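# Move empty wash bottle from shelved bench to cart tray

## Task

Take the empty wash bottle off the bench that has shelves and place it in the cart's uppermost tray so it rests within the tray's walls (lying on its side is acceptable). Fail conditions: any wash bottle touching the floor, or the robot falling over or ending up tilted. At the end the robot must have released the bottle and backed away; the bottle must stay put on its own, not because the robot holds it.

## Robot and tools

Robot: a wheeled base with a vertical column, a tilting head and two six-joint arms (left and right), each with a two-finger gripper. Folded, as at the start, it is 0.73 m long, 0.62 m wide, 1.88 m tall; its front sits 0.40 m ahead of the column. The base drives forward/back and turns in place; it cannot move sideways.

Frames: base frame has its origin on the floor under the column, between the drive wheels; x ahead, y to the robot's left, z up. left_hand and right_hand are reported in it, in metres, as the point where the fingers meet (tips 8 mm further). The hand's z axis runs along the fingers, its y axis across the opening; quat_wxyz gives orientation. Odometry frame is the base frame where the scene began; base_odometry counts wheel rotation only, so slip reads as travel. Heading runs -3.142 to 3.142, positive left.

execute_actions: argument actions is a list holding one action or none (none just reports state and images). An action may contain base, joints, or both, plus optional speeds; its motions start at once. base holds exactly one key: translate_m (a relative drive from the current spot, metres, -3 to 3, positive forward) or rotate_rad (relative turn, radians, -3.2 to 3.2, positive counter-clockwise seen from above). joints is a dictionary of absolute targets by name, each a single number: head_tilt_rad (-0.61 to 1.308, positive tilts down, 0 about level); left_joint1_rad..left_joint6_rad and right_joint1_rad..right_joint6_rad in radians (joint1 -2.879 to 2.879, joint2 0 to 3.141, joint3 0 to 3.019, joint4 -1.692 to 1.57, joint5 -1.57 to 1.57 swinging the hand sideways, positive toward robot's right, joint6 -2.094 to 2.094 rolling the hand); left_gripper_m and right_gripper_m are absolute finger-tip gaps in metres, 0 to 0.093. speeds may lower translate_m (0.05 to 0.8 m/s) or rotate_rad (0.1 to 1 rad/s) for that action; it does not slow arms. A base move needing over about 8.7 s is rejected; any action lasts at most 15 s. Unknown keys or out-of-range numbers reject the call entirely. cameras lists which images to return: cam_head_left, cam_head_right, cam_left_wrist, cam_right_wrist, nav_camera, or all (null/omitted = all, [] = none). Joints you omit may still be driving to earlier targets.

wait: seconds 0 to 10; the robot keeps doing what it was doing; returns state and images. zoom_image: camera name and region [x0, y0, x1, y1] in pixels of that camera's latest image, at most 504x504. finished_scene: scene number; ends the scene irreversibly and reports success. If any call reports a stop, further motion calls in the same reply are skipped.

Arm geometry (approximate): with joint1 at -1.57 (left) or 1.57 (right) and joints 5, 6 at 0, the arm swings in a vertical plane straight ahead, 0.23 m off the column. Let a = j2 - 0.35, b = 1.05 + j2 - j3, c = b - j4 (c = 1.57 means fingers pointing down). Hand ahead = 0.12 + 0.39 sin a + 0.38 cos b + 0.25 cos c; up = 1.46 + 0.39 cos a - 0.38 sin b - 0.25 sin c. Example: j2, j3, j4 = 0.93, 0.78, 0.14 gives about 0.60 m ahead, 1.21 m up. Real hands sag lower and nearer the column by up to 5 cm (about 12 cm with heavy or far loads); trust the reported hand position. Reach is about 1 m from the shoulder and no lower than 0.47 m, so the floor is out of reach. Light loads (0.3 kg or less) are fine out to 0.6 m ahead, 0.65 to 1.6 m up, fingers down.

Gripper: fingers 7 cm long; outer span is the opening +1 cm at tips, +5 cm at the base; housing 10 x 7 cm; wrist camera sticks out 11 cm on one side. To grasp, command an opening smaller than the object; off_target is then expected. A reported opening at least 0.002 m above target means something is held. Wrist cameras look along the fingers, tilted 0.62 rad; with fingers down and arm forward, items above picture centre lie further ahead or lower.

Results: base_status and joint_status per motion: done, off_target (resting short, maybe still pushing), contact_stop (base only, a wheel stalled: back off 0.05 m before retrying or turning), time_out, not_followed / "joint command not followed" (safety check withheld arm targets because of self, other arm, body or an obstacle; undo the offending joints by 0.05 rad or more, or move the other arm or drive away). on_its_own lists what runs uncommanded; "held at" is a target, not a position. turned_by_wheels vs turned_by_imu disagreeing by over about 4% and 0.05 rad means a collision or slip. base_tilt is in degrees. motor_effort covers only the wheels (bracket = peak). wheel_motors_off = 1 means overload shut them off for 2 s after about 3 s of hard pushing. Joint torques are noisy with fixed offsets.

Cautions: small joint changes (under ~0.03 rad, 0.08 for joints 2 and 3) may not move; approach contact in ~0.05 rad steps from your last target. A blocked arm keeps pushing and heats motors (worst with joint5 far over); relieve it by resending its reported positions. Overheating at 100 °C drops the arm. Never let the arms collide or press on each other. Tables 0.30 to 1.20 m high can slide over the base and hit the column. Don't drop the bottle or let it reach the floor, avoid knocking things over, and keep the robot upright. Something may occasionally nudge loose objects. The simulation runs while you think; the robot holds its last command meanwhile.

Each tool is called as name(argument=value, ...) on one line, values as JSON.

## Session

execute_actions(actions=[{"joints":{"head_tilt_rad":0.3}}])

Scene clock: 0.90 s.
Joint torques (N m, as the arm reports them, + toward a larger angle): left_arm=[-0.73 -7.32 -1.   -1.32 -0.03 -0.06] | right_arm=[-0.47 -5.58 -0.88 -1.48  0.09  0.13]
base_odometry: x=+0.000 y=+0.000 heading=+0.000 (m, m, rad; odometry frame)
turned_by_wheels: +0.000 (rad since the last result)
turned_by_imu: +0.000 (rad since the last result)
base_tilt: forward=-0.1 right=+0.2 (deg)
base_status: not commanded
joint_positions: head_tilt_rad=+0.319 left_joint1_rad=-1.566 left_joint2_rad=+0.921 left_joint3_rad=+0.416 left_joint4_rad=-0.912 left_joint5_rad=-0.044 left_joint6_rad=-0.085 left_gripper_m=+0.095 right_joint1_rad=+1.549 right_joint2_rad=+0.877 right_joint3_rad=+0.380 right_joint4_rad=-0.965 right_joint5_rad=+0.048 right_joint6_rad=+0.069 right_gripper_m=+0.095
joint_status: all done
wheel_motors_off: 0
motor_effort: left_wheel=+2(2) right_wheel=+2(3) (%)
left_hand: x=+0.1488 y=+0.2333 z=+1.2434 quat_wxyz=(+0.431, +0.031, -0.901, -0.040) (m; base frame)
right_hand: x=+0.1306 y=-0.2380 z=+1.2613 quat_wxyz=(+0.451, -0.029, -0.891, +0.043) (m; base frame)
pictures: cam_head_left, cam_head_right, cam_left_wrist, cam_right_wrist, nav_camera
Images, in order (width x height): cam_head_left 672x504, cam_head_right 672x504, cam_left_wrist 504x504, cam_right_wrist 504x504, nav_camera 672x504.

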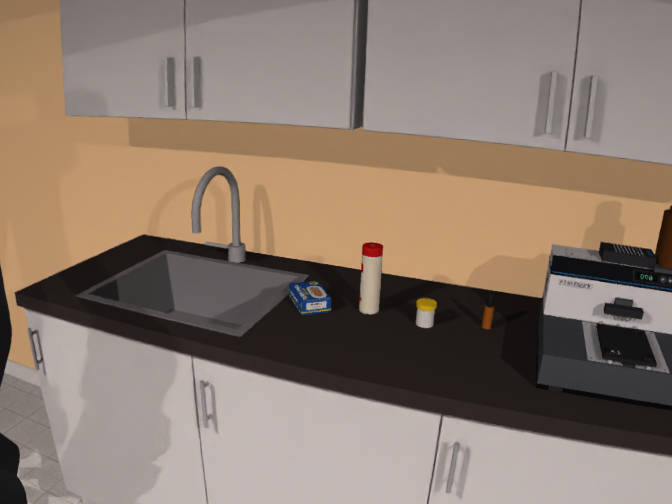

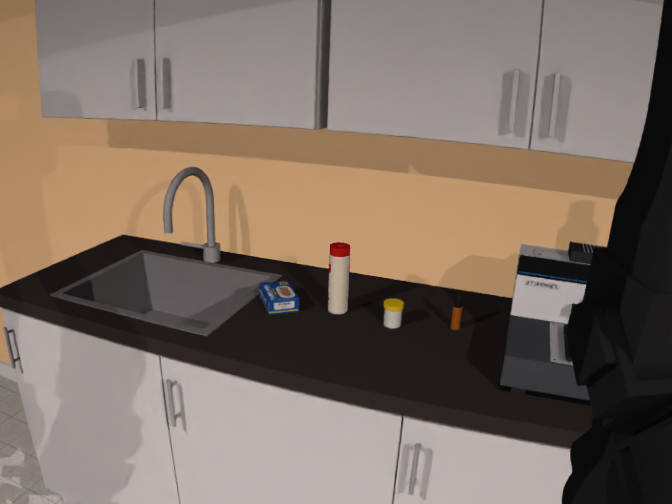

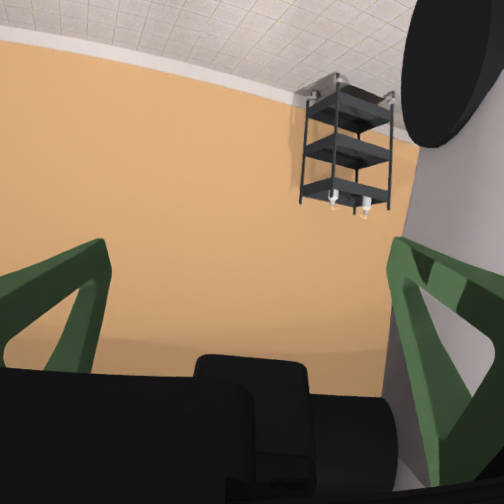

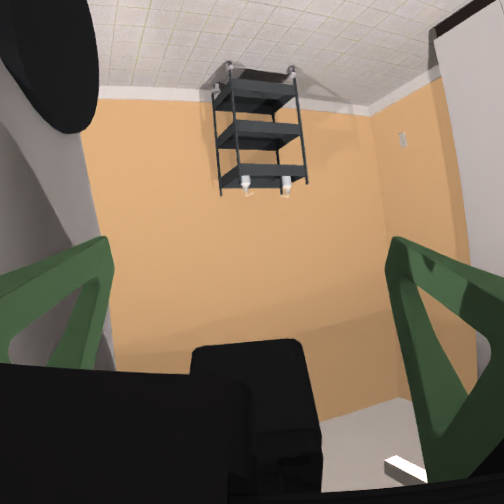

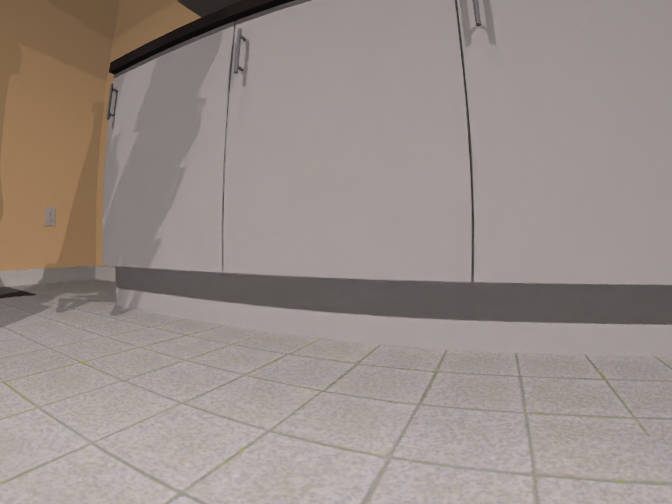

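Same layout likely; the bench is to the left.

execute_actions(actions=[{"base":{"rotate_rad":1.3}}], cameras=["cam_head_left","cam_head_right","nav_camera"])

Scene clock: 9.70 s.
Joint torques (N m, as the arm reports them, + toward a larger angle): left_arm=[-0.27 -7.66 -1.22 -1.4  -0.02 -0.06] | right_arm=[-0.67 -5.72 -0.95 -1.48  0.09  0.1 ]
base_odometry: x=+0.000 y=+0.000 heading=+1.300 (m, m, rad; odometry frame)
turned_by_wheels: +1.300 (rad since the last result)
turned_by_imu: +1.285 (rad since the last result)
base_tilt: forward=-0.1 right=+0.2 (deg)
base_status: done
joint_positions: head_tilt_rad=+0.319 left_joint1_rad=-1.566 left_joint2_rad=+0.921 left_joint3_rad=+0.416 left_joint4_rad=-0.912 left_joint5_rad=-0.044 left_joint6_rad=-0.085 left_gripper_m=+0.095 right_joint1_rad=+1.549 right_joint2_rad=+0.877 right_joint3_rad=+0.380 right_joint4_rad=-0.965 right_joint5_rad=+0.048 right_joint6_rad=+0.069 right_gripper_m=+0.095
joint_status: not commanded
wheel_motors_off: 0
motor_effort: left_wheel=+0(30) right_wheel=+0(34) (%)
left_hand: x=+0.1488 y=+0.2333 z=+1.2434 quat_wxyz=(+0.431, +0.031, -0.901, -0.040) (m; base frame)
right_hand: x=+0.1306 y=-0.2380 z=+1.2613 quat_wxyz=(+0.451, -0.029, -0.891, +0.043) (m; base frame)
pictures: cam_head_left, cam_head_right, nav_camera
Images, in order (width x height): cam_head_left 672x504, cam_head_right 672x504, nav_camera 672x504.

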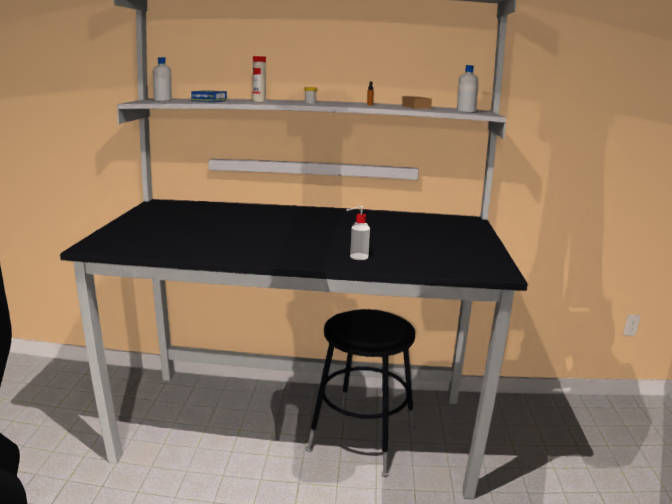

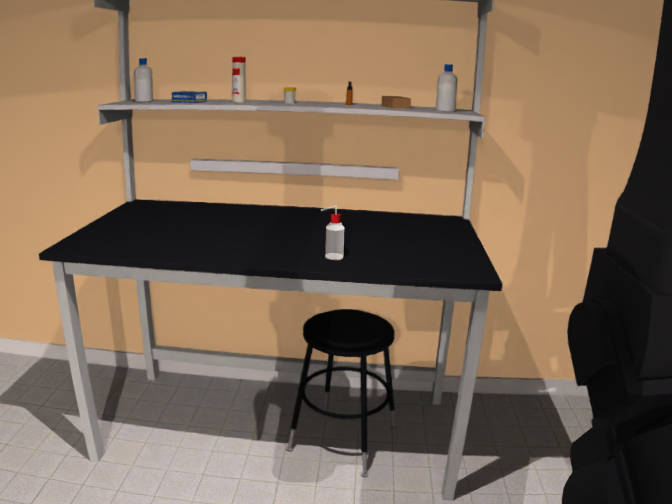

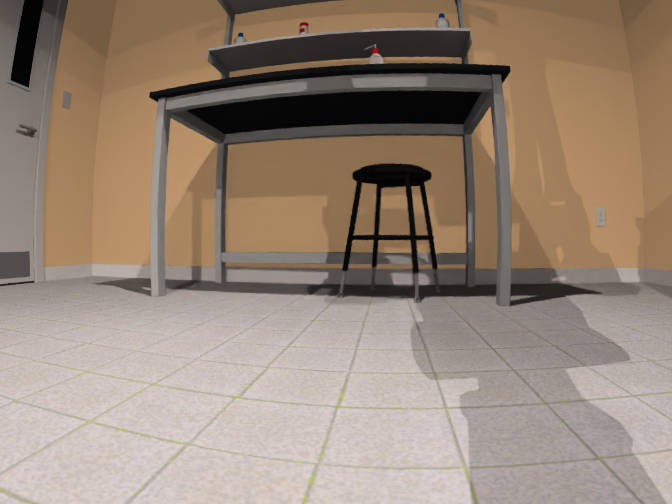

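execute_actions(actions=[{"base":{"translate_m":0.95},"joints":{"head_tilt_rad":0.6,"right_joint1_rad":1.57,"right_joint2_rad":1.725,"right_joint3_rad":0.93,"right_joint4_rad":1.34,"right_joint5_rad":0,"right_joint6_rad":0,"right_gripper_m":0.093}}], cameras=["cam_head_left","cam_right_wrist","nav_camera"])

Scene clock: 25.60 s.
Joint torques (N m, as the arm reports them, + toward a larger angle): left_arm=[-0.95 -6.58 -1.08 -1.52 -0.05 -0.07] | right_arm=[  0.11 -13.83  -0.9    2.73  -0.06  -0.03]
base_odometry: x=+0.254 y=+0.915 heading=+1.300 (m, m, rad; odometry frame)
turned_by_wheels: +0.000 (rad since the last result)
turned_by_imu: +0.002 (rad since the last result)
base_tilt: forward=+0.0 right=+0.2 (deg)
base_status: done
joint_positions: head_tilt_rad=+0.604 left_joint1_rad=-1.566 left_joint2_rad=+0.921 left_joint3_rad=+0.418 left_joint4_rad=-0.912 left_joint5_rad=-0.044 left_joint6_rad=-0.085 left_gripper_m=+0.095 right_joint1_rad=+1.559 right_joint2_rad=+1.727 right_joint3_rad=+0.934 right_joint4_rad=+1.317 right_joint5_rad=+0.004 right_joint6_rad=+0.011 right_gripper_m=+0.093
joint_status: all done
wheel_motors_off: 0
motor_effort: left_wheel=+0(46) right_wheel=+0(55) (%)
left_hand: x=+0.1500 y=+0.2333 z=+1.2429 quat_wxyz=(+0.430, +0.031, -0.902, -0.040) (m; base frame)
right_hand: x=+0.6128 y=-0.2337 z=+1.0376 quat_wxyz=(-0.500, -0.006, -0.866, +0.005) (m; base frame)
pictures: cam_head_left, cam_right_wrist, nav_camera
Images, in order (width x height): cam_head_left 672x504, cam_right_wrist 504x504, nav_camera 672x504.

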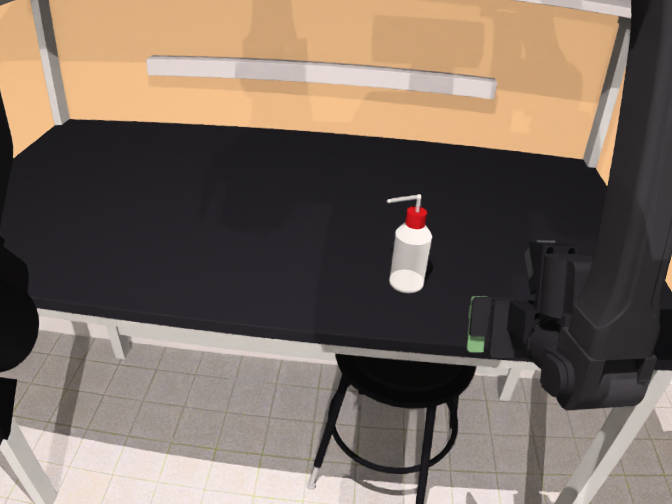

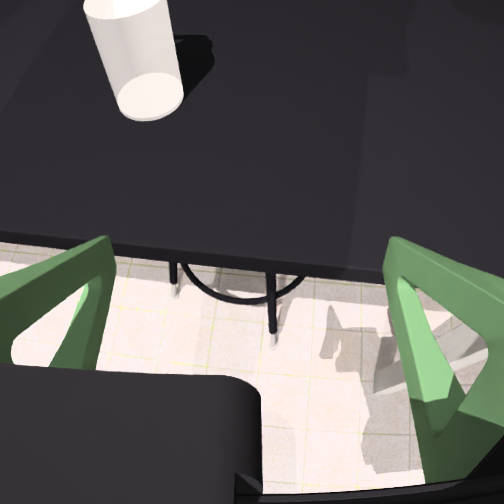

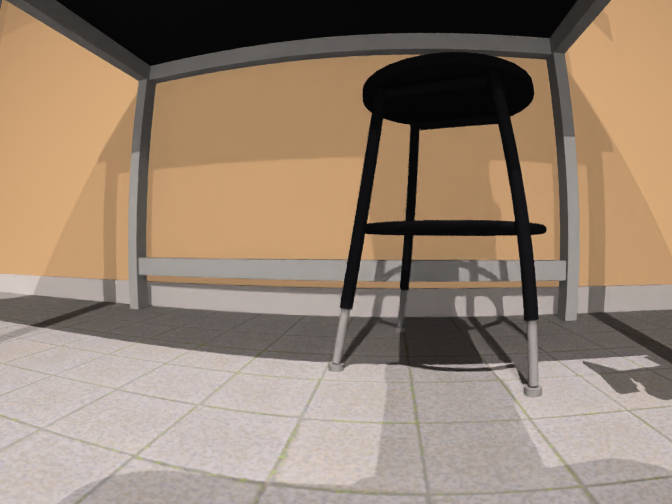

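execute_actions(actions=[{"base":{"rotate_rad":0.125},"joints":{"right_joint2_rad":1.80,"right_joint3_rad":1.2,"right_joint4_rad":1.13}}], cameras=["cam_head_left","cam_right_wrist"])

Scene clock: 33.07 s.
Joint torques (N m, as the arm reports them, + toward a larger angle): left_arm=[-0.12 -7.46 -1.15 -1.34 -0.03 -0.05] | right_arm=[ -0.35 -16.56   0.98   1.18  -0.05  -0.05]
base_odometry: x=+0.254 y=+0.916 heading=+1.424 (m, m, rad; odometry frame)
turned_by_wheels: +0.124 (rad since the last result)
turned_by_imu: +0.122 (rad since the last result)
base_tilt: forward=-0.1 right=+0.2 (deg)
base_status: done
joint_positions: head_tilt_rad=+0.604 left_joint1_rad=-1.566 left_joint2_rad=+0.921 left_joint3_rad=+0.418 left_joint4_rad=-0.912 left_joint5_rad=-0.044 left_joint6_rad=-0.085 left_gripper_m=+0.095 right_joint1_rad=+1.565 right_joint2_rad=+1.801 right_joint3_rad=+1.204 right_joint4_rad=+1.146 right_joint5_rad=+0.004 right_joint6_rad=+0.011 right_gripper_m=+0.093
joint_status: all done
wheel_motors_off: 0
motor_effort: left_wheel=-1(34) right_wheel=+0(43) (%)
left_hand: x=+0.1500 y=+0.2333 z=+1.2429 quat_wxyz=(+0.430, +0.031, -0.902, -0.040) (m; base frame)
right_hand: x=+0.6942 y=-0.2299 z=+1.0021 quat_wxyz=(-0.511, -0.006, -0.860, +0.002) (m; base frame)
pictures: cam_head_left, cam_right_wrist
Images, in order (width x height): cam_head_left 672x504, cam_right_wrist 504x504.

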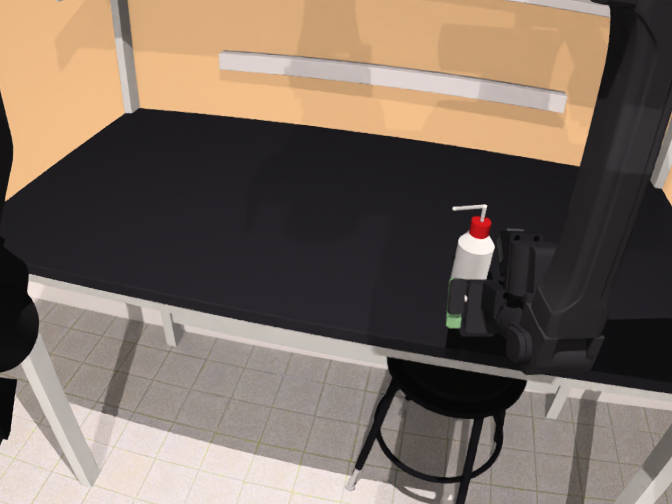

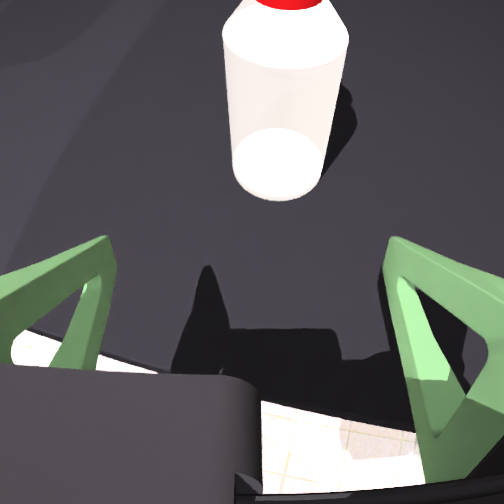

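execute_actions(actions=[{"joints":{"right_joint1_rad":1.535,"right_joint2_rad":1.86,"right_joint3_rad":1.6,"right_joint4_rad":0.81}}], cameras=["cam_head_left","cam_right_wrist"])

Scene clock: 42.67 s.
Joint torques (N m, as the arm reports them, + toward a larger angle): left_arm=[-0.8  -7.19 -1.09 -1.24 -0.03 -0.06] | right_arm=[ -1.39 -19.61   5.05   1.05  -0.04  -0.05]
base_odometry: x=+0.254 y=+0.916 heading=+1.424 (m, m, rad; odometry frame)
turned_by_wheels: +0.000 (rad since the last result)
turned_by_imu: +0.001 (rad since the last result)
base_tilt: forward=-0.1 right=+0.1 (deg)
base_status: not commanded
joint_positions: head_tilt_rad=+0.604 left_joint1_rad=-1.566 left_joint2_rad=+0.921 left_joint3_rad=+0.418 left_joint4_rad=-0.912 left_joint5_rad=-0.044 left_joint6_rad=-0.085 left_gripper_m=+0.095 right_joint1_rad=+1.542 right_joint2_rad=+1.856 right_joint3_rad=+1.595 right_joint4_rad=+0.828 right_joint5_rad=+0.004 right_joint6_rad=+0.011 right_gripper_m=+0.093
joint_status: all done
wheel_motors_off: 0
motor_effort: left_wheel=-3(2) right_wheel=+1(1) (%)
left_hand: x=+0.1500 y=+0.2333 z=+1.2429 quat_wxyz=(+0.430, +0.031, -0.902, -0.040) (m; base frame)
right_hand: x=+0.8253 y=-0.2479 z=+0.9976 quat_wxyz=(-0.519, -0.005, -0.855, +0.013) (m; base frame)
pictures: cam_head_left, cam_right_wrist
Images, in order (width x height): cam_head_left 672x504, cam_right_wrist 504x504.

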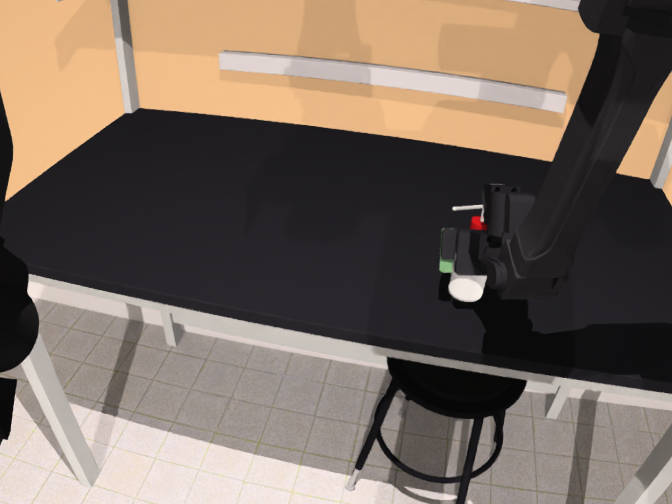

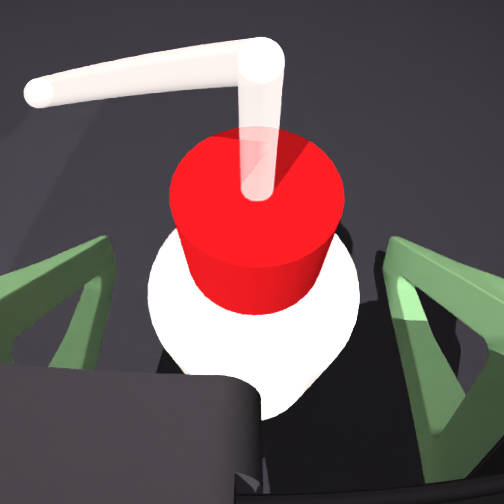

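execute_actions(actions=[{"joints":{"right_gripper_m":0.03}}], cameras=[])

execute_actions(actions=[{"joints":{"right_joint2_rad":1.6,"right_joint3_rad":1.3,"right_joint4_rad":0.85}}], cameras=["cam_head_left"])

Scene clock: 47.40 s.
Joint torques (N m, as the arm reports them, + toward a larger angle): left_arm=[-0.21 -7.52 -1.23 -1.36 -0.03 -0.06] | right_arm=[ -1.65 -19.35   5.1    1.05   0.01  -0.04]
base_odometry: x=+0.254 y=+0.916 heading=+1.424 (m, m, rad; odometry frame)
turned_by_wheels: +0.000 (rad since the last result)
turned_by_imu: +0.001 (rad since the last result)
base_tilt: forward=-0.1 right=+0.2 (deg)
base_status: not commanded
joint_positions: head_tilt_rad=+0.604 left_joint1_rad=-1.566 left_joint2_rad=+0.921 left_joint3_rad=+0.418 left_joint4_rad=-0.912 left_joint5_rad=-0.044 left_joint6_rad=-0.085 left_gripper_m=+0.095 right_joint1_rad=+1.542 right_joint2_rad=+1.856 right_joint3_rad=+1.595 right_joint4_rad=+0.828 right_joint5_rad=+0.003 right_joint6_rad=+0.011 right_gripper_m=+0.056
joint_status: right_gripper_m off_target (ended at +0.056, target +0.030)
wheel_motors_off: 0
motor_effort: left_wheel=-2(3) right_wheel=+1(1) (%)
left_hand: x=+0.1500 y=+0.2333 z=+1.2429 quat_wxyz=(+0.430, +0.031, -0.902, -0.040) (m; base frame)
right_hand: x=+0.8253 y=-0.2477 z=+0.9976 quat_wxyz=(-0.519, -0.005, -0.855, +0.012) (m; base frame)
pictures: none
No camera images: the call's "cameras" was empty. Leave "cameras" out to get every camera's image.

Scene clock: 48.50 s.
Joint torques (N m, as the arm reports them, + toward a larger angle): left_arm=[-0.72 -7.68 -1.18 -1.36 -0.02 -0.08] | right_arm=[ -1.18 -17.47   4.25   2.6    0.01  -0.01]
base_odometry: x=+0.254 y=+0.916 heading=+1.424 (m, m, rad; odometry frame)
turned_by_wheels: +0.000 (rad since the last result)
turned_by_imu: +0.000 (rad since the last result)
base_tilt: forward=+0.0 right=+0.2 (deg)
base_status: not commanded
joint_positions: head_tilt_rad=+0.604 left_joint1_rad=-1.566 left_joint2_rad=+0.921 left_joint3_rad=+0.418 left_joint4_rad=-0.912 left_joint5_rad=-0.044 left_joint6_rad=-0.085 left_gripper_m=+0.095 right_joint1_rad=+1.542 right_joint2_rad=+1.586 right_joint3_rad=+1.301 right_joint4_rad=+0.829 right_joint5_rad=+0.003 right_joint6_rad=+0.011 right_gripper_m=+0.056
joint_status: all done
wheel_motors_off: 0
motor_effort: left_wheel=-3(3) right_wheel=+1(1) (%)
left_hand: x=+0.1500 y=+0.2333 z=+1.2429 quat_wxyz=(+0.430, +0.031, -0.902, -0.040) (m; base frame)
right_hand: x=+0.7935 y=-0.2450 z=+1.0917 quat_wxyz=(-0.509, -0.005, -0.861, +0.012) (m; base frame)
pictures: cam_head_left
Images, in order (width x height): cam_head_left 672x504.

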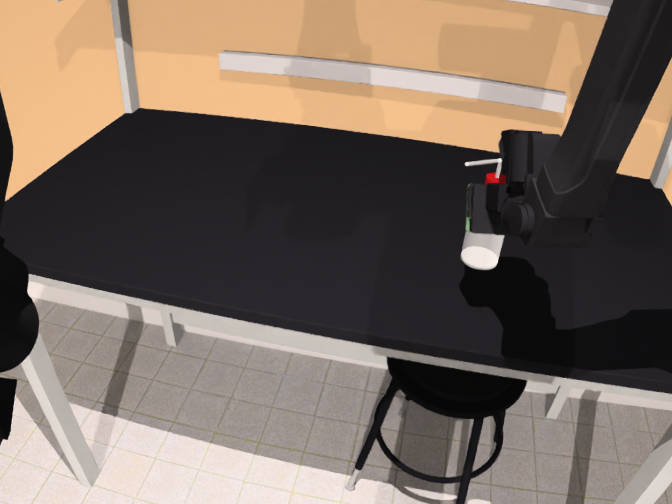

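execute_actions(actions=[{"base":{"translate_m":-0.25},"joints":{"head_tilt_rad":0.3}}], cameras=[])

execute_actions(actions=[{"base":{"rotate_rad":2.0}}], cameras=["cam_head_left","nav_camera"])

Scene clock: 58.10 s.
Joint torques (N m, as the arm reports them, + toward a larger angle): left_arm=[-0.66 -7.74 -0.82 -1.16 -0.05 -0.08] | right_arm=[ -1.45 -17.54   4.75   2.64   0.02  -0.04]
base_odometry: x=+0.218 y=+0.668 heading=+1.425 (m, m, rad; odometry frame)
turned_by_wheels: +0.001 (rad since the last result)
turned_by_imu: +0.002 (rad since the last result)
base_tilt: forward=-0.1 right=+0.1 (deg)
base_status: done
joint_positions: head_tilt_rad=+0.319 left_joint1_rad=-1.566 left_joint2_rad=+0.921 left_joint3_rad=+0.414 left_joint4_rad=-0.912 left_joint5_rad=-0.044 left_joint6_rad=-0.085 left_gripper_m=+0.095 right_joint1_rad=+1.542 right_joint2_rad=+1.589 right_joint3_rad=+1.295 right_joint4_rad=+0.829 right_joint5_rad=+0.003 right_joint6_rad=+0.011 right_gripper_m=+0.056
joint_status: all done
wheel_motors_off: 0
motor_effort: left_wheel=+1(59) right_wheel=-1(50) (%)
left_hand: x=+0.1476 y=+0.2333 z=+1.2438 quat_wxyz=(+0.432, +0.031, -0.901, -0.040) (m; base frame)
right_hand: x=+0.7890 y=-0.2450 z=+1.0874 quat_wxyz=(-0.505, -0.005, -0.863, +0.013) (m; base frame)
pictures: none
No camera images: the call's "cameras" was empty. Leave "cameras" out to get every camera's image.

Scene clock: 61.40 s.
Joint torques (N m, as the arm reports them, + toward a larger angle): left_arm=[-0.65 -7.48 -0.94 -1.32  0.   -0.05] | right_arm=[ -1.18 -17.84   4.78   2.63  -0.01  -0.05]
base_odometry: x=+0.218 y=+0.668 heading=-2.859 (m, m, rad; odometry frame)
turned_by_wheels: +2.000 (rad since the last result)
turned_by_imu: +1.979 (rad since the last result)
base_tilt: forward=-0.1 right=+0.2 (deg)
base_status: done
joint_positions: head_tilt_rad=+0.319 left_joint1_rad=-1.566 left_joint2_rad=+0.921 left_joint3_rad=+0.416 left_joint4_rad=-0.912 left_joint5_rad=-0.044 left_joint6_rad=-0.085 left_gripper_m=+0.095 right_joint1_rad=+1.537 right_joint2_rad=+1.589 right_joint3_rad=+1.295 right_joint4_rad=+0.829 right_joint5_rad=+0.003 right_joint6_rad=+0.011 right_gripper_m=+0.056
joint_status: not commanded
wheel_motors_off: 0
motor_effort: left_wheel=+0(35) right_wheel=+0(44) (%)
left_hand: x=+0.1486 y=+0.2333 z=+1.2434 quat_wxyz=(+0.431, +0.031, -0.901, -0.040) (m; base frame)
right_hand: x=+0.7890 y=-0.2484 z=+1.0875 quat_wxyz=(-0.505, -0.005, -0.863, +0.015) (m; base frame)
pictures: cam_head_left, nav_camera
Images, in order (width x height): cam_head_left 672x504, nav_camera 672x504.

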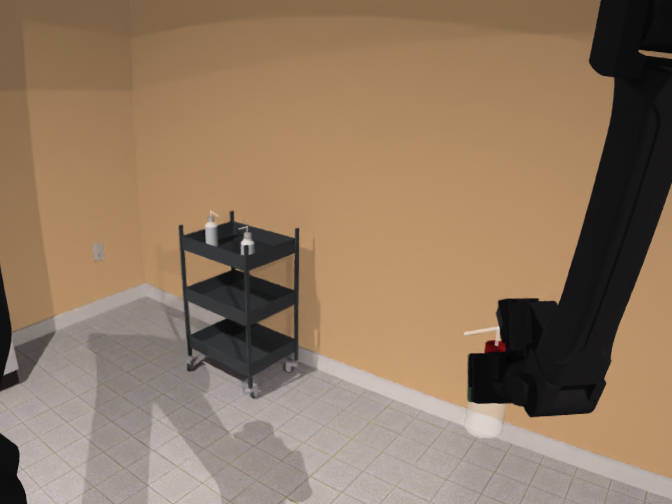

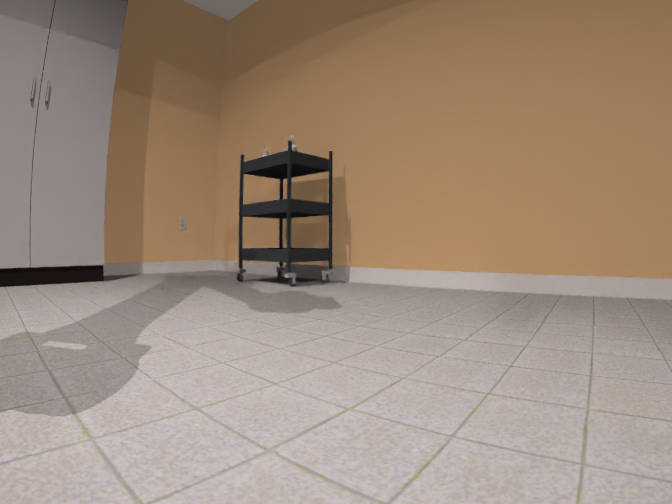

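execute_actions(actions=[{"base":{"rotate_rad":0.165}}], cameras=[])

execute_actions(actions=[{"base":{"translate_m":1.55},"joints":{"head_tilt_rad":0.7}}], cameras=["cam_head_left","nav_camera"])

Scene clock: 78.20 s.
Joint torques (N m, as the arm reports them, + toward a larger angle): left_arm=[-0.45 -6.87 -1.04 -1.28 -0.03 -0.09] | right_arm=[ -0.95 -17.79   4.68   2.64   0.01  -0.02]
base_odometry: x=+0.218 y=+0.668 heading=-2.694 (m, m, rad; odometry frame)
turned_by_wheels: +0.165 (rad since the last result)
turned_by_imu: +0.164 (rad since the last result)
base_tilt: forward=+0.0 right=+0.2 (deg)
base_status: done
joint_positions: head_tilt_rad=+0.319 left_joint1_rad=-1.566 left_joint2_rad=+0.921 left_joint3_rad=+0.416 left_joint4_rad=-0.912 left_joint5_rad=-0.044 left_joint6_rad=-0.085 left_gripper_m=+0.095 right_joint1_rad=+1.536 right_joint2_rad=+1.589 right_joint3_rad=+1.295 right_joint4_rad=+0.829 right_joint5_rad=+0.003 right_joint6_rad=+0.011 right_gripper_m=+0.056
joint_status: not commanded
wheel_motors_off: 0
motor_effort: left_wheel=-1(27) right_wheel=+0(32) (%)
left_hand: x=+0.1486 y=+0.2333 z=+1.2434 quat_wxyz=(+0.431, +0.031, -0.901, -0.040) (m; base frame)
right_hand: x=+0.7890 y=-0.2491 z=+1.0875 quat_wxyz=(-0.505, -0.005, -0.863, +0.016) (m; base frame)
pictures: none
No camera images: the call's "cameras" was empty. Leave "cameras" out to get every camera's image.

Scene clock: 82.07 s.
Joint torques (N m, as the arm reports them, + toward a larger angle): left_arm=[-0.48 -7.08 -1.03 -1.34 -0.01 -0.06] | right_arm=[ -1.01 -18.07   4.83   2.71   0.    -0.01]
base_odometry: x=-1.180 y=-0.003 heading=-2.694 (m, m, rad; odometry frame)
turned_by_wheels: +0.000 (rad since the last result)
turned_by_imu: +0.002 (rad since the last result)
base_tilt: forward=-0.1 right=+0.3 (deg)
base_status: done
joint_positions: head_tilt_rad=+0.703 left_joint1_rad=-1.566 left_joint2_rad=+0.921 left_joint3_rad=+0.417 left_joint4_rad=-0.912 left_joint5_rad=-0.044 left_joint6_rad=-0.085 left_gripper_m=+0.095 right_joint1_rad=+1.536 right_joint2_rad=+1.590 right_joint3_rad=+1.294 right_joint4_rad=+0.829 right_joint5_rad=+0.003 right_joint6_rad=+0.011 right_gripper_m=+0.056
joint_status: all done
wheel_motors_off: 0
motor_effort: left_wheel=+0(45) right_wheel=-1(53) (%)
left_hand: x=+0.1494 y=+0.2333 z=+1.2431 quat_wxyz=(+0.430, +0.031, -0.901, -0.040) (m; base frame)
right_hand: x=+0.7885 y=-0.2491 z=+1.0869 quat_wxyz=(-0.504, -0.005, -0.864, +0.016) (m; base frame)
pictures: cam_head_left, nav_camera
Images, in order (width x height): cam_head_left 672x504, nav_camera 672x504.

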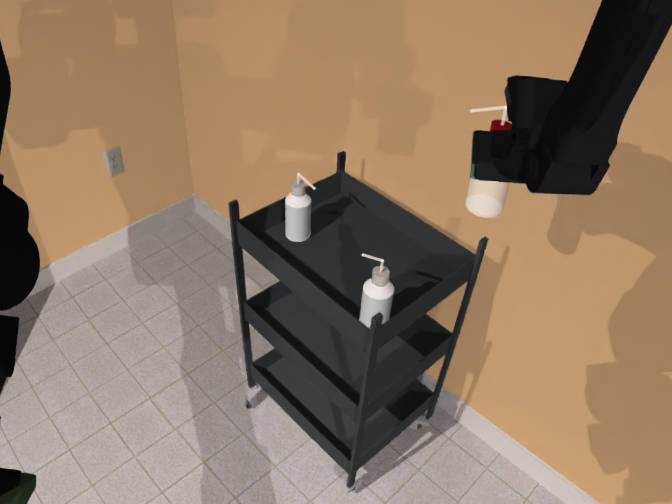

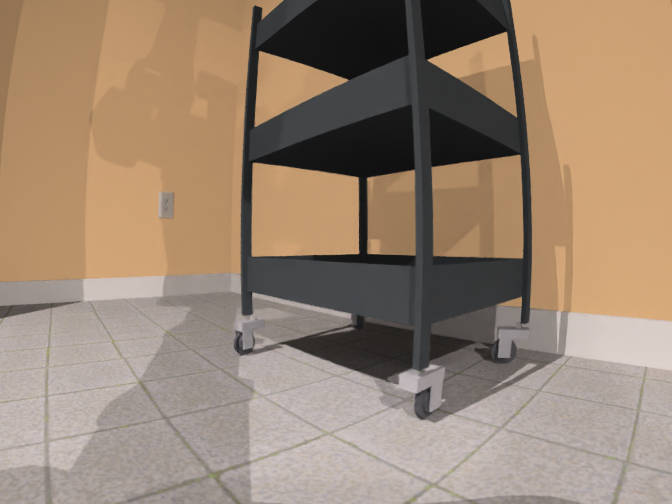

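execute_actions(actions=[{"base":{"translate_m":0.3},"speeds":{"translate_m":0.3}}], cameras=[])

execute_actions(actions=[{"joints":{"right_joint2_rad":2.2,"right_joint3_rad":1.93,"right_joint4_rad":0.71}}], cameras=["cam_head_left","cam_head_right"])

Scene clock: 95.90 s.
Joint torques (N m, as the arm reports them, + toward a larger angle): left_arm=[-0.34 -6.99 -1.22 -1.36  0.01 -0.07] | right_arm=[ -1.19 -17.51   4.92   2.64   0.02  -0.02]
base_odometry: x=-1.450 y=-0.133 heading=-2.693 (m, m, rad; odometry frame)
turned_by_wheels: +0.000 (rad since the last result)
turned_by_imu: +0.002 (rad since the last result)
base_tilt: forward=-0.1 right=+0.2 (deg)
base_status: done
joint_positions: head_tilt_rad=+0.703 left_joint1_rad=-1.566 left_joint2_rad=+0.921 left_joint3_rad=+0.416 left_joint4_rad=-0.912 left_joint5_rad=-0.044 left_joint6_rad=-0.085 left_gripper_m=+0.095 right_joint1_rad=+1.536 right_joint2_rad=+1.591 right_joint3_rad=+1.294 right_joint4_rad=+0.829 right_joint5_rad=+0.003 right_joint6_rad=+0.011 right_gripper_m=+0.056
joint_status: not commanded
wheel_motors_off: 0
motor_effort: left_wheel=+1(30) right_wheel=+0(35) (%)
left_hand: x=+0.1488 y=+0.2333 z=+1.2434 quat_wxyz=(+0.431, +0.031, -0.901, -0.040) (m; base frame)
right_hand: x=+0.7879 y=-0.2492 z=+1.0862 quat_wxyz=(-0.503, -0.005, -0.864, +0.016) (m; base frame)
pictures: none
No camera images: the call's "cameras" was empty. Leave "cameras" out to get every camera's image.

Scene clock: 97.30 s.
Joint torques (N m, as the arm reports them, + toward a larger angle): left_arm=[ 0.17 -7.21 -1.25 -1.39 -0.01 -0.09] | right_arm=[ -1.05 -19.7    5.96   0.88   0.05   0.01]
base_odometry: x=-1.450 y=-0.133 heading=-2.693 (m, m, rad; odometry frame)
turned_by_wheels: +0.000 (rad since the last result)
turned_by_imu: +0.000 (rad since the last result)
base_tilt: forward=-0.1 right=+0.2 (deg)
base_status: not commanded
joint_positions: head_tilt_rad=+0.703 left_joint1_rad=-1.566 left_joint2_rad=+0.921 left_joint3_rad=+0.416 left_joint4_rad=-0.912 left_joint5_rad=-0.044 left_joint6_rad=-0.085 left_gripper_m=+0.095 right_joint1_rad=+1.536 right_joint2_rad=+2.212 right_joint3_rad=+1.912 right_joint4_rad=+0.729 right_joint5_rad=+0.002 right_joint6_rad=+0.008 right_gripper_m=+0.056
joint_status: all done
wheel_motors_off: 0
motor_effort: left_wheel=+1(8) right_wheel=-1(6) (%)
left_hand: x=+0.1486 y=+0.2333 z=+1.2434 quat_wxyz=(+0.431, +0.031, -0.901, -0.040) (m; base frame)
right_hand: x=+0.7767 y=-0.2565 z=+0.8296 quat_wxyz=(-0.458, -0.005, -0.889, +0.016) (m; base frame)
pictures: cam_head_left, cam_head_right
Images, in order (width x height): cam_head_left 672x504, cam_head_right 672x504.

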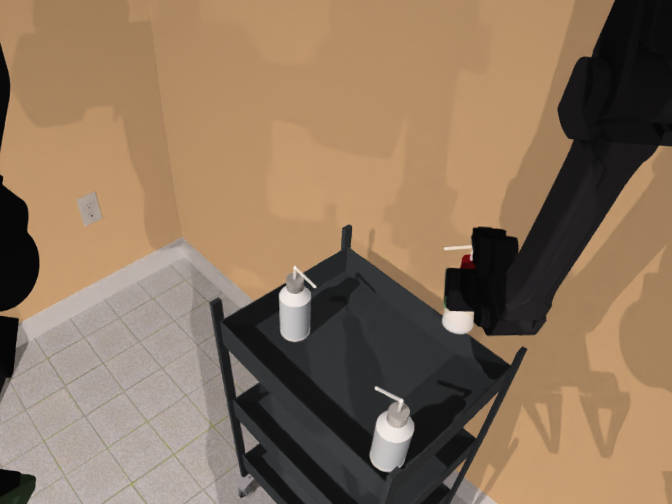

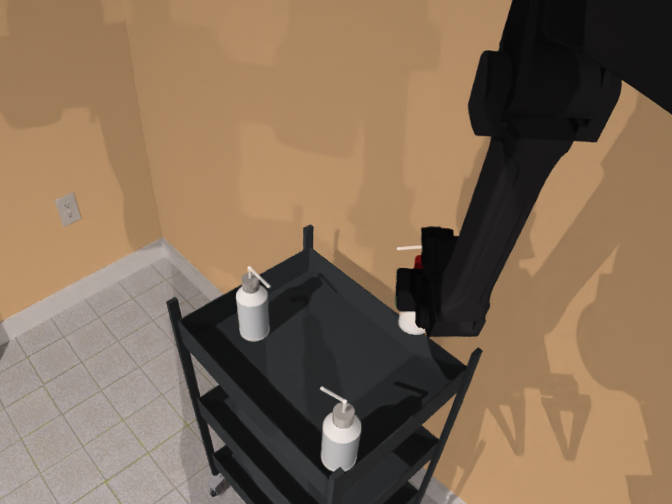

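execute_actions(actions=[{"joints":{"right_joint1_rad":1.66,"right_joint2_rad":2.12,"right_joint3_rad":1.82}}], cameras=["cam_head_left","cam_head_right"])

Scene clock: 105.17 s.
Joint torques (N m, as the arm reports them, + toward a larger angle): left_arm=[-0.5  -7.39 -1.03 -1.29 -0.03 -0.08] | right_arm=[  0.97 -19.76   4.06   1.01   0.01   0.01]
base_odometry: x=-1.450 y=-0.133 heading=-2.693 (m, m, rad; odometry frame)
turned_by_wheels: +0.000 (rad since the last result)
turned_by_imu: +0.001 (rad since the last result)
base_tilt: forward=-0.1 right=+0.2 (deg)
base_status: not commanded
joint_positions: head_tilt_rad=+0.703 left_joint1_rad=-1.566 left_joint2_rad=+0.921 left_joint3_rad=+0.416 left_joint4_rad=-0.912 left_joint5_rad=-0.044 left_joint6_rad=-0.085 left_gripper_m=+0.095 right_joint1_rad=+1.669 right_joint2_rad=+2.132 right_joint3_rad=+1.820 right_joint4_rad=+0.726 right_joint5_rad=+0.001 right_joint6_rad=+0.008 right_gripper_m=+0.056
joint_status: all done
wheel_motors_off: 0
motor_effort: left_wheel=+1(1) right_wheel=-1(1) (%)
left_hand: x=+0.1486 y=+0.2333 z=+1.2434 quat_wxyz=(+0.431, +0.031, -0.901, -0.040) (m; base frame)
right_hand: x=+0.7761 y=-0.1406 z=+0.8584 quat_wxyz=(-0.451, -0.001, -0.891, -0.050) (m; base frame)
pictures: cam_head_left, cam_head_right
Images, in order (width x height): cam_head_left 672x504, cam_head_right 672x504.

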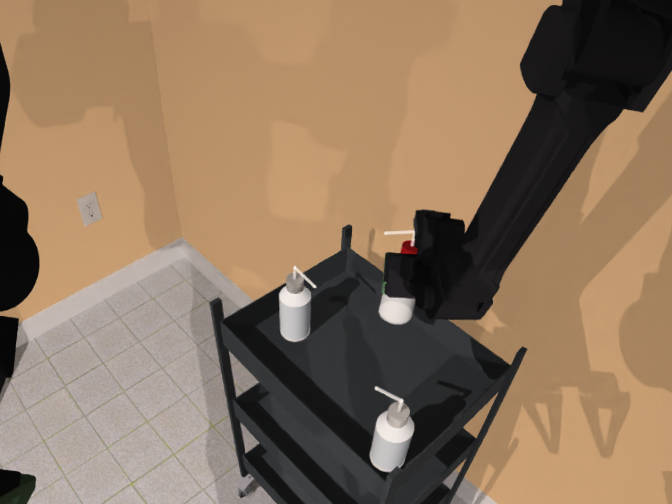

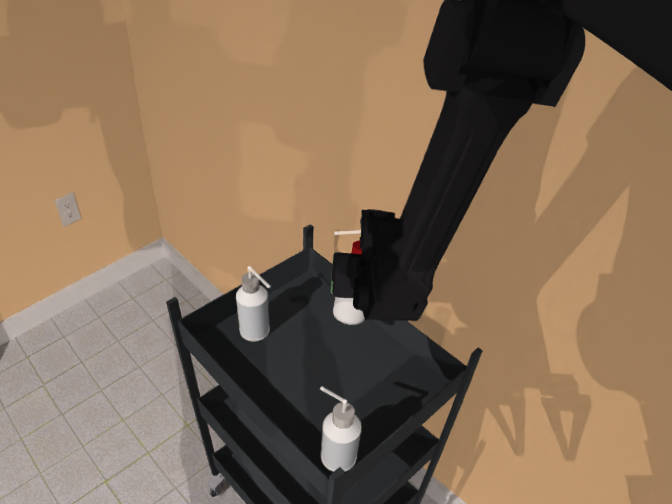

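execute_actions(actions=[{"joints":{"right_joint2_rad":2.29,"right_joint3_rad":1.97}}], cameras=["cam_head_left"])

Scene clock: 111.60 s.
Joint torques (N m, as the arm reports them, + toward a larger angle): left_arm=[-0.35 -6.83 -1.05 -1.43 -0.05 -0.08] | right_arm=[  1.08 -18.59   4.3    1.15   0.01   0.  ]
base_odometry: x=-1.450 y=-0.133 heading=-2.693 (m, m, rad; odometry frame)
turned_by_wheels: +0.000 (rad since the last result)
turned_by_imu: +0.001 (rad since the last result)
base_tilt: forward=-0.1 right=+0.3 (deg)
base_status: not commanded
joint_positions: head_tilt_rad=+0.703 left_joint1_rad=-1.566 left_joint2_rad=+0.921 left_joint3_rad=+0.416 left_joint4_rad=-0.912 left_joint5_rad=-0.044 left_joint6_rad=-0.085 left_gripper_m=+0.095 right_joint1_rad=+1.669 right_joint2_rad=+2.305 right_joint3_rad=+1.962 right_joint4_rad=+0.723 right_joint5_rad=+0.001 right_joint6_rad=+0.008 right_gripper_m=+0.056
joint_status: all done
wheel_motors_off: 0
motor_effort: left_wheel=+1(1) right_wheel=-1(1) (%)
left_hand: x=+0.1486 y=+0.2333 z=+1.2434 quat_wxyz=(+0.431, +0.031, -0.901, -0.040) (m; base frame)
right_hand: x=+0.7399 y=-0.1362 z=+0.7865 quat_wxyz=(-0.436, +0.000, -0.899, -0.050) (m; base frame)
pictures: cam_head_left
Images, in order (width x height): cam_head_left 672x504.

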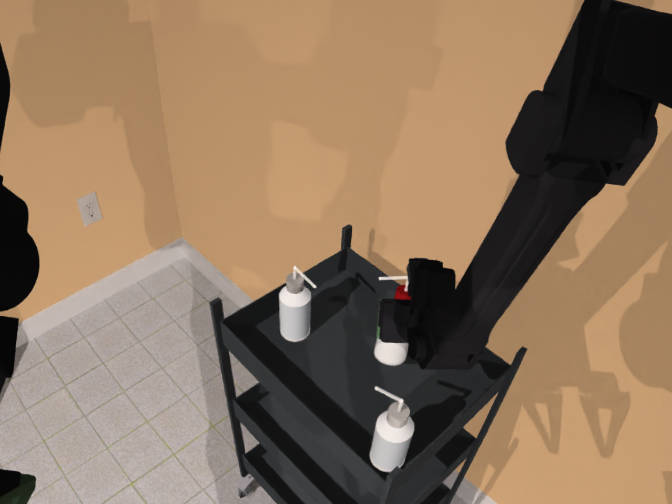

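execute_actions(actions=[{"joints":{"right_gripper_m":0.093}}], cameras=[])

execute_actions(actions=[{"base":{"translate_m":-0.08},"speeds":{"translate_m":0.2}}], cameras=[])

execute_actions(actions=[{"joints":{"right_joint2_rad":1.9,"right_joint3_rad":1.52}}], cameras=["cam_head_left"])

Scene clock: 119.50 s.
Joint torques (N m, as the arm reports them, + toward a larger angle): left_arm=[-0.8  -7.33 -1.02 -1.44 -0.02 -0.06] | right_arm=[  1.29 -18.72   4.57   1.15  -0.01  -0.02]
base_odometry: x=-1.450 y=-0.133 heading=-2.693 (m, m, rad; odometry frame)
turned_by_wheels: +0.000 (rad since the last result)
turned_by_imu: +0.001 (rad since the last result)
base_tilt: forward=-0.1 right=+0.2 (deg)
base_status: not commanded
joint_positions: head_tilt_rad=+0.703 left_joint1_rad=-1.566 left_joint2_rad=+0.921 left_joint3_rad=+0.416 left_joint4_rad=-0.912 left_joint5_rad=-0.044 left_joint6_rad=-0.085 left_gripper_m=+0.095 right_joint1_rad=+1.669 right_joint2_rad=+2.305 right_joint3_rad=+1.962 right_joint4_rad=+0.723 right_joint5_rad=+0.001 right_joint6_rad=+0.008 right_gripper_m=+0.093
joint_status: all done
wheel_motors_off: 0
motor_effort: left_wheel=+1(1) right_wheel=-1(1) (%)
left_hand: x=+0.1486 y=+0.2333 z=+1.2434 quat_wxyz=(+0.431, +0.031, -0.901, -0.040) (m; base frame)
right_hand: x=+0.7399 y=-0.1362 z=+0.7865 quat_wxyz=(-0.436, +0.000, -0.899, -0.050) (m; base frame)
pictures: none
No camera images: the call's "cameras" was empty. Leave "cameras" out to get every camera's image.

Scene clock: 120.77 s.
Joint torques (N m, as the arm reports them, + toward a larger angle): left_arm=[-0.58 -6.87 -1.12 -1.21 -0.03 -0.06] | right_arm=[  1.32 -18.4    4.55   1.16   0.01   0.02]
base_odometry: x=-1.378 y=-0.098 heading=-2.694 (m, m, rad; odometry frame)
turned_by_wheels: +0.000 (rad since the last result)
turned_by_imu: +0.000 (rad since the last result)
base_tilt: forward=-0.1 right=+0.1 (deg)
base_status: done
joint_positions: head_tilt_rad=+0.703 left_joint1_rad=-1.566 left_joint2_rad=+0.921 left_joint3_rad=+0.415 left_joint4_rad=-0.912 left_joint5_rad=-0.044 left_joint6_rad=-0.085 left_gripper_m=+0.095 right_joint1_rad=+1.669 right_joint2_rad=+2.297 right_joint3_rad=+1.962 right_joint4_rad=+0.723 right_joint5_rad=+0.001 right_joint6_rad=+0.008 right_gripper_m=+0.093
joint_status: not commanded
wheel_motors_off: 0
motor_effort: left_wheel=+0(30) right_wheel=+0(37) (%)
left_hand: x=+0.1482 y=+0.2333 z=+1.2436 quat_wxyz=(+0.431, +0.031, -0.901, -0.040) (m; base frame)
right_hand: x=+0.7451 y=-0.1364 z=+0.7914 quat_wxyz=(-0.439, +0.000, -0.897, -0.050) (m; base frame)
pictures: none
No camera images: the call's "cameras" was empty. Leave "cameras" out to get every camera's image.

Scene clock: 122.23 s.
Joint torques (N m, as the arm reports them, + toward a larger angle): left_arm=[-1.21 -7.32 -1.03 -1.34 -0.03 -0.05] | right_arm=[  0.41 -17.64   3.42   1.12   0.01  -0.03]
base_odometry: x=-1.378 y=-0.098 heading=-2.694 (m, m, rad; odometry frame)
turned_by_wheels: +0.000 (rad since the last result)
turned_by_imu: +0.000 (rad since the last result)
base_tilt: forward=-0.1 right=+0.2 (deg)
base_status: not commanded
joint_positions: head_tilt_rad=+0.703 left_joint1_rad=-1.566 left_joint2_rad=+0.921 left_joint3_rad=+0.415 left_joint4_rad=-0.912 left_joint5_rad=-0.044 left_joint6_rad=-0.085 left_gripper_m=+0.095 right_joint1_rad=+1.669 right_joint2_rad=+1.891 right_joint3_rad=+1.520 right_joint4_rad=+0.723 right_joint5_rad=+0.001 right_joint6_rad=+0.008 right_gripper_m=+0.093
joint_status: all done
wheel_motors_off: 0
motor_effort: left_wheel=-1(1) right_wheel=+0(0) (%)
left_hand: x=+0.1482 y=+0.2333 z=+1.2436 quat_wxyz=(+0.431, +0.031, -0.901, -0.040) (m; base frame)
right_hand: x=+0.7532 y=-0.1481 z=+0.9339 quat_wxyz=(-0.423, +0.001, -0.905, -0.050) (m; base frame)
pictures: cam_head_left
Images, in order (width x height): cam_head_left 672x504.

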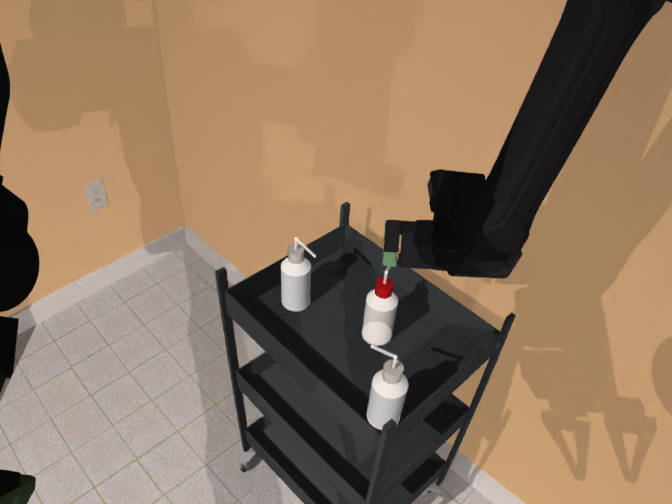

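execute_actions(actions=[{"joints":{"right_joint2_rad":1.6,"right_joint3_rad":1.22}}], cameras=[])

execute_actions(actions=[{"base":{"translate_m":-0.4}}], cameras=["cam_head_left"])

Scene clock: 129.50 s.
Joint torques (N m, as the arm reports them, + toward a larger angle): left_arm=[-0.68 -7.33 -0.91 -1.4  -0.02 -0.06] | right_arm=[  0.22 -16.1    3.28   1.14  -0.01   0.01]
base_odometry: x=-1.378 y=-0.098 heading=-2.694 (m, m, rad; odometry frame)
turned_by_wheels: +0.000 (rad since the last result)
turned_by_imu: +0.001 (rad since the last result)
base_tilt: forward=+0.0 right=+0.2 (deg)
base_status: not commanded
joint_positions: head_tilt_rad=+0.703 left_joint1_rad=-1.566 left_joint2_rad=+0.921 left_joint3_rad=+0.415 left_joint4_rad=-0.912 left_joint5_rad=-0.044 left_joint6_rad=-0.085 left_gripper_m=+0.095 right_joint1_rad=+1.669 right_joint2_rad=+1.584 right_joint3_rad=+1.223 right_joint4_rad=+0.723 right_joint5_rad=+0.001 right_joint6_rad=+0.008 right_gripper_m=+0.093
joint_status: all done
wheel_motors_off: 0
motor_effort: left_wheel=+0(1) right_wheel=+0(0) (%)
left_hand: x=+0.1482 y=+0.2333 z=+1.2436 quat_wxyz=(+0.431, +0.031, -0.901, -0.040) (m; base frame)
right_hand: x=+0.7378 y=-0.1589 z=+1.0517 quat_wxyz=(-0.427, +0.000, -0.903, -0.050) (m; base frame)
pictures: none
No camera images: the call's "cameras" was empty. Leave "cameras" out to get every camera's image.

Scene clock: 131.73 s.
Joint torques (N m, as the arm reports them, + toward a larger angle): left_arm=[-0.7  -8.2  -0.83 -1.4  -0.03 -0.07] | right_arm=[  0.41 -16.24   3.75   1.1    0.01   0.  ]
base_odometry: x=-1.017 y=+0.075 heading=-2.693 (m, m, rad; odometry frame)
turned_by_wheels: +0.001 (rad since the last result)
turned_by_imu: +0.001 (rad since the last result)
base_tilt: forward=+0.0 right=+0.2 (deg)
base_status: done
joint_positions: head_tilt_rad=+0.704 left_joint1_rad=-1.566 left_joint2_rad=+0.921 left_joint3_rad=+0.414 left_joint4_rad=-0.912 left_joint5_rad=-0.044 left_joint6_rad=-0.085 left_gripper_m=+0.095 right_joint1_rad=+1.669 right_joint2_rad=+1.587 right_joint3_rad=+1.216 right_joint4_rad=+0.723 right_joint5_rad=+0.001 right_joint6_rad=+0.008 right_gripper_m=+0.093
joint_status: not commanded
wheel_motors_off: 0
motor_effort: left_wheel=+0(51) right_wheel=-2(38) (%)
left_hand: x=+0.1476 y=+0.2333 z=+1.2438 quat_wxyz=(+0.432, +0.031, -0.901, -0.040) (m; base frame)
right_hand: x=+0.7331 y=-0.1588 z=+1.0483 quat_wxyz=(-0.423, +0.001, -0.905, -0.050) (m; base frame)
pictures: cam_head_left
Images, in order (width x height): cam_head_left 672x504.

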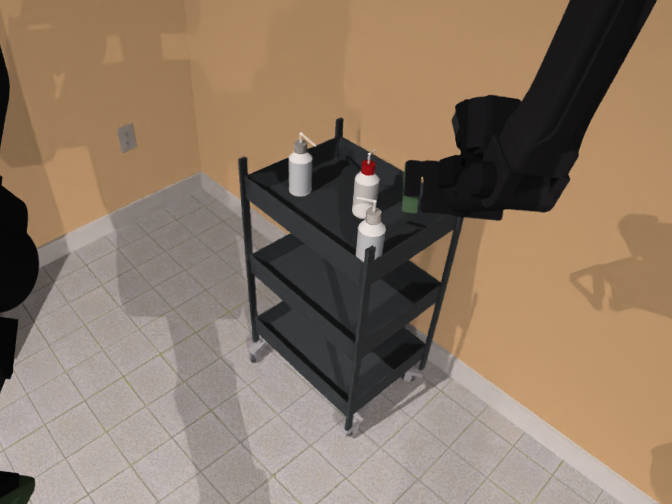

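finished_scene(scene=2)

The scene is finished: the task was done.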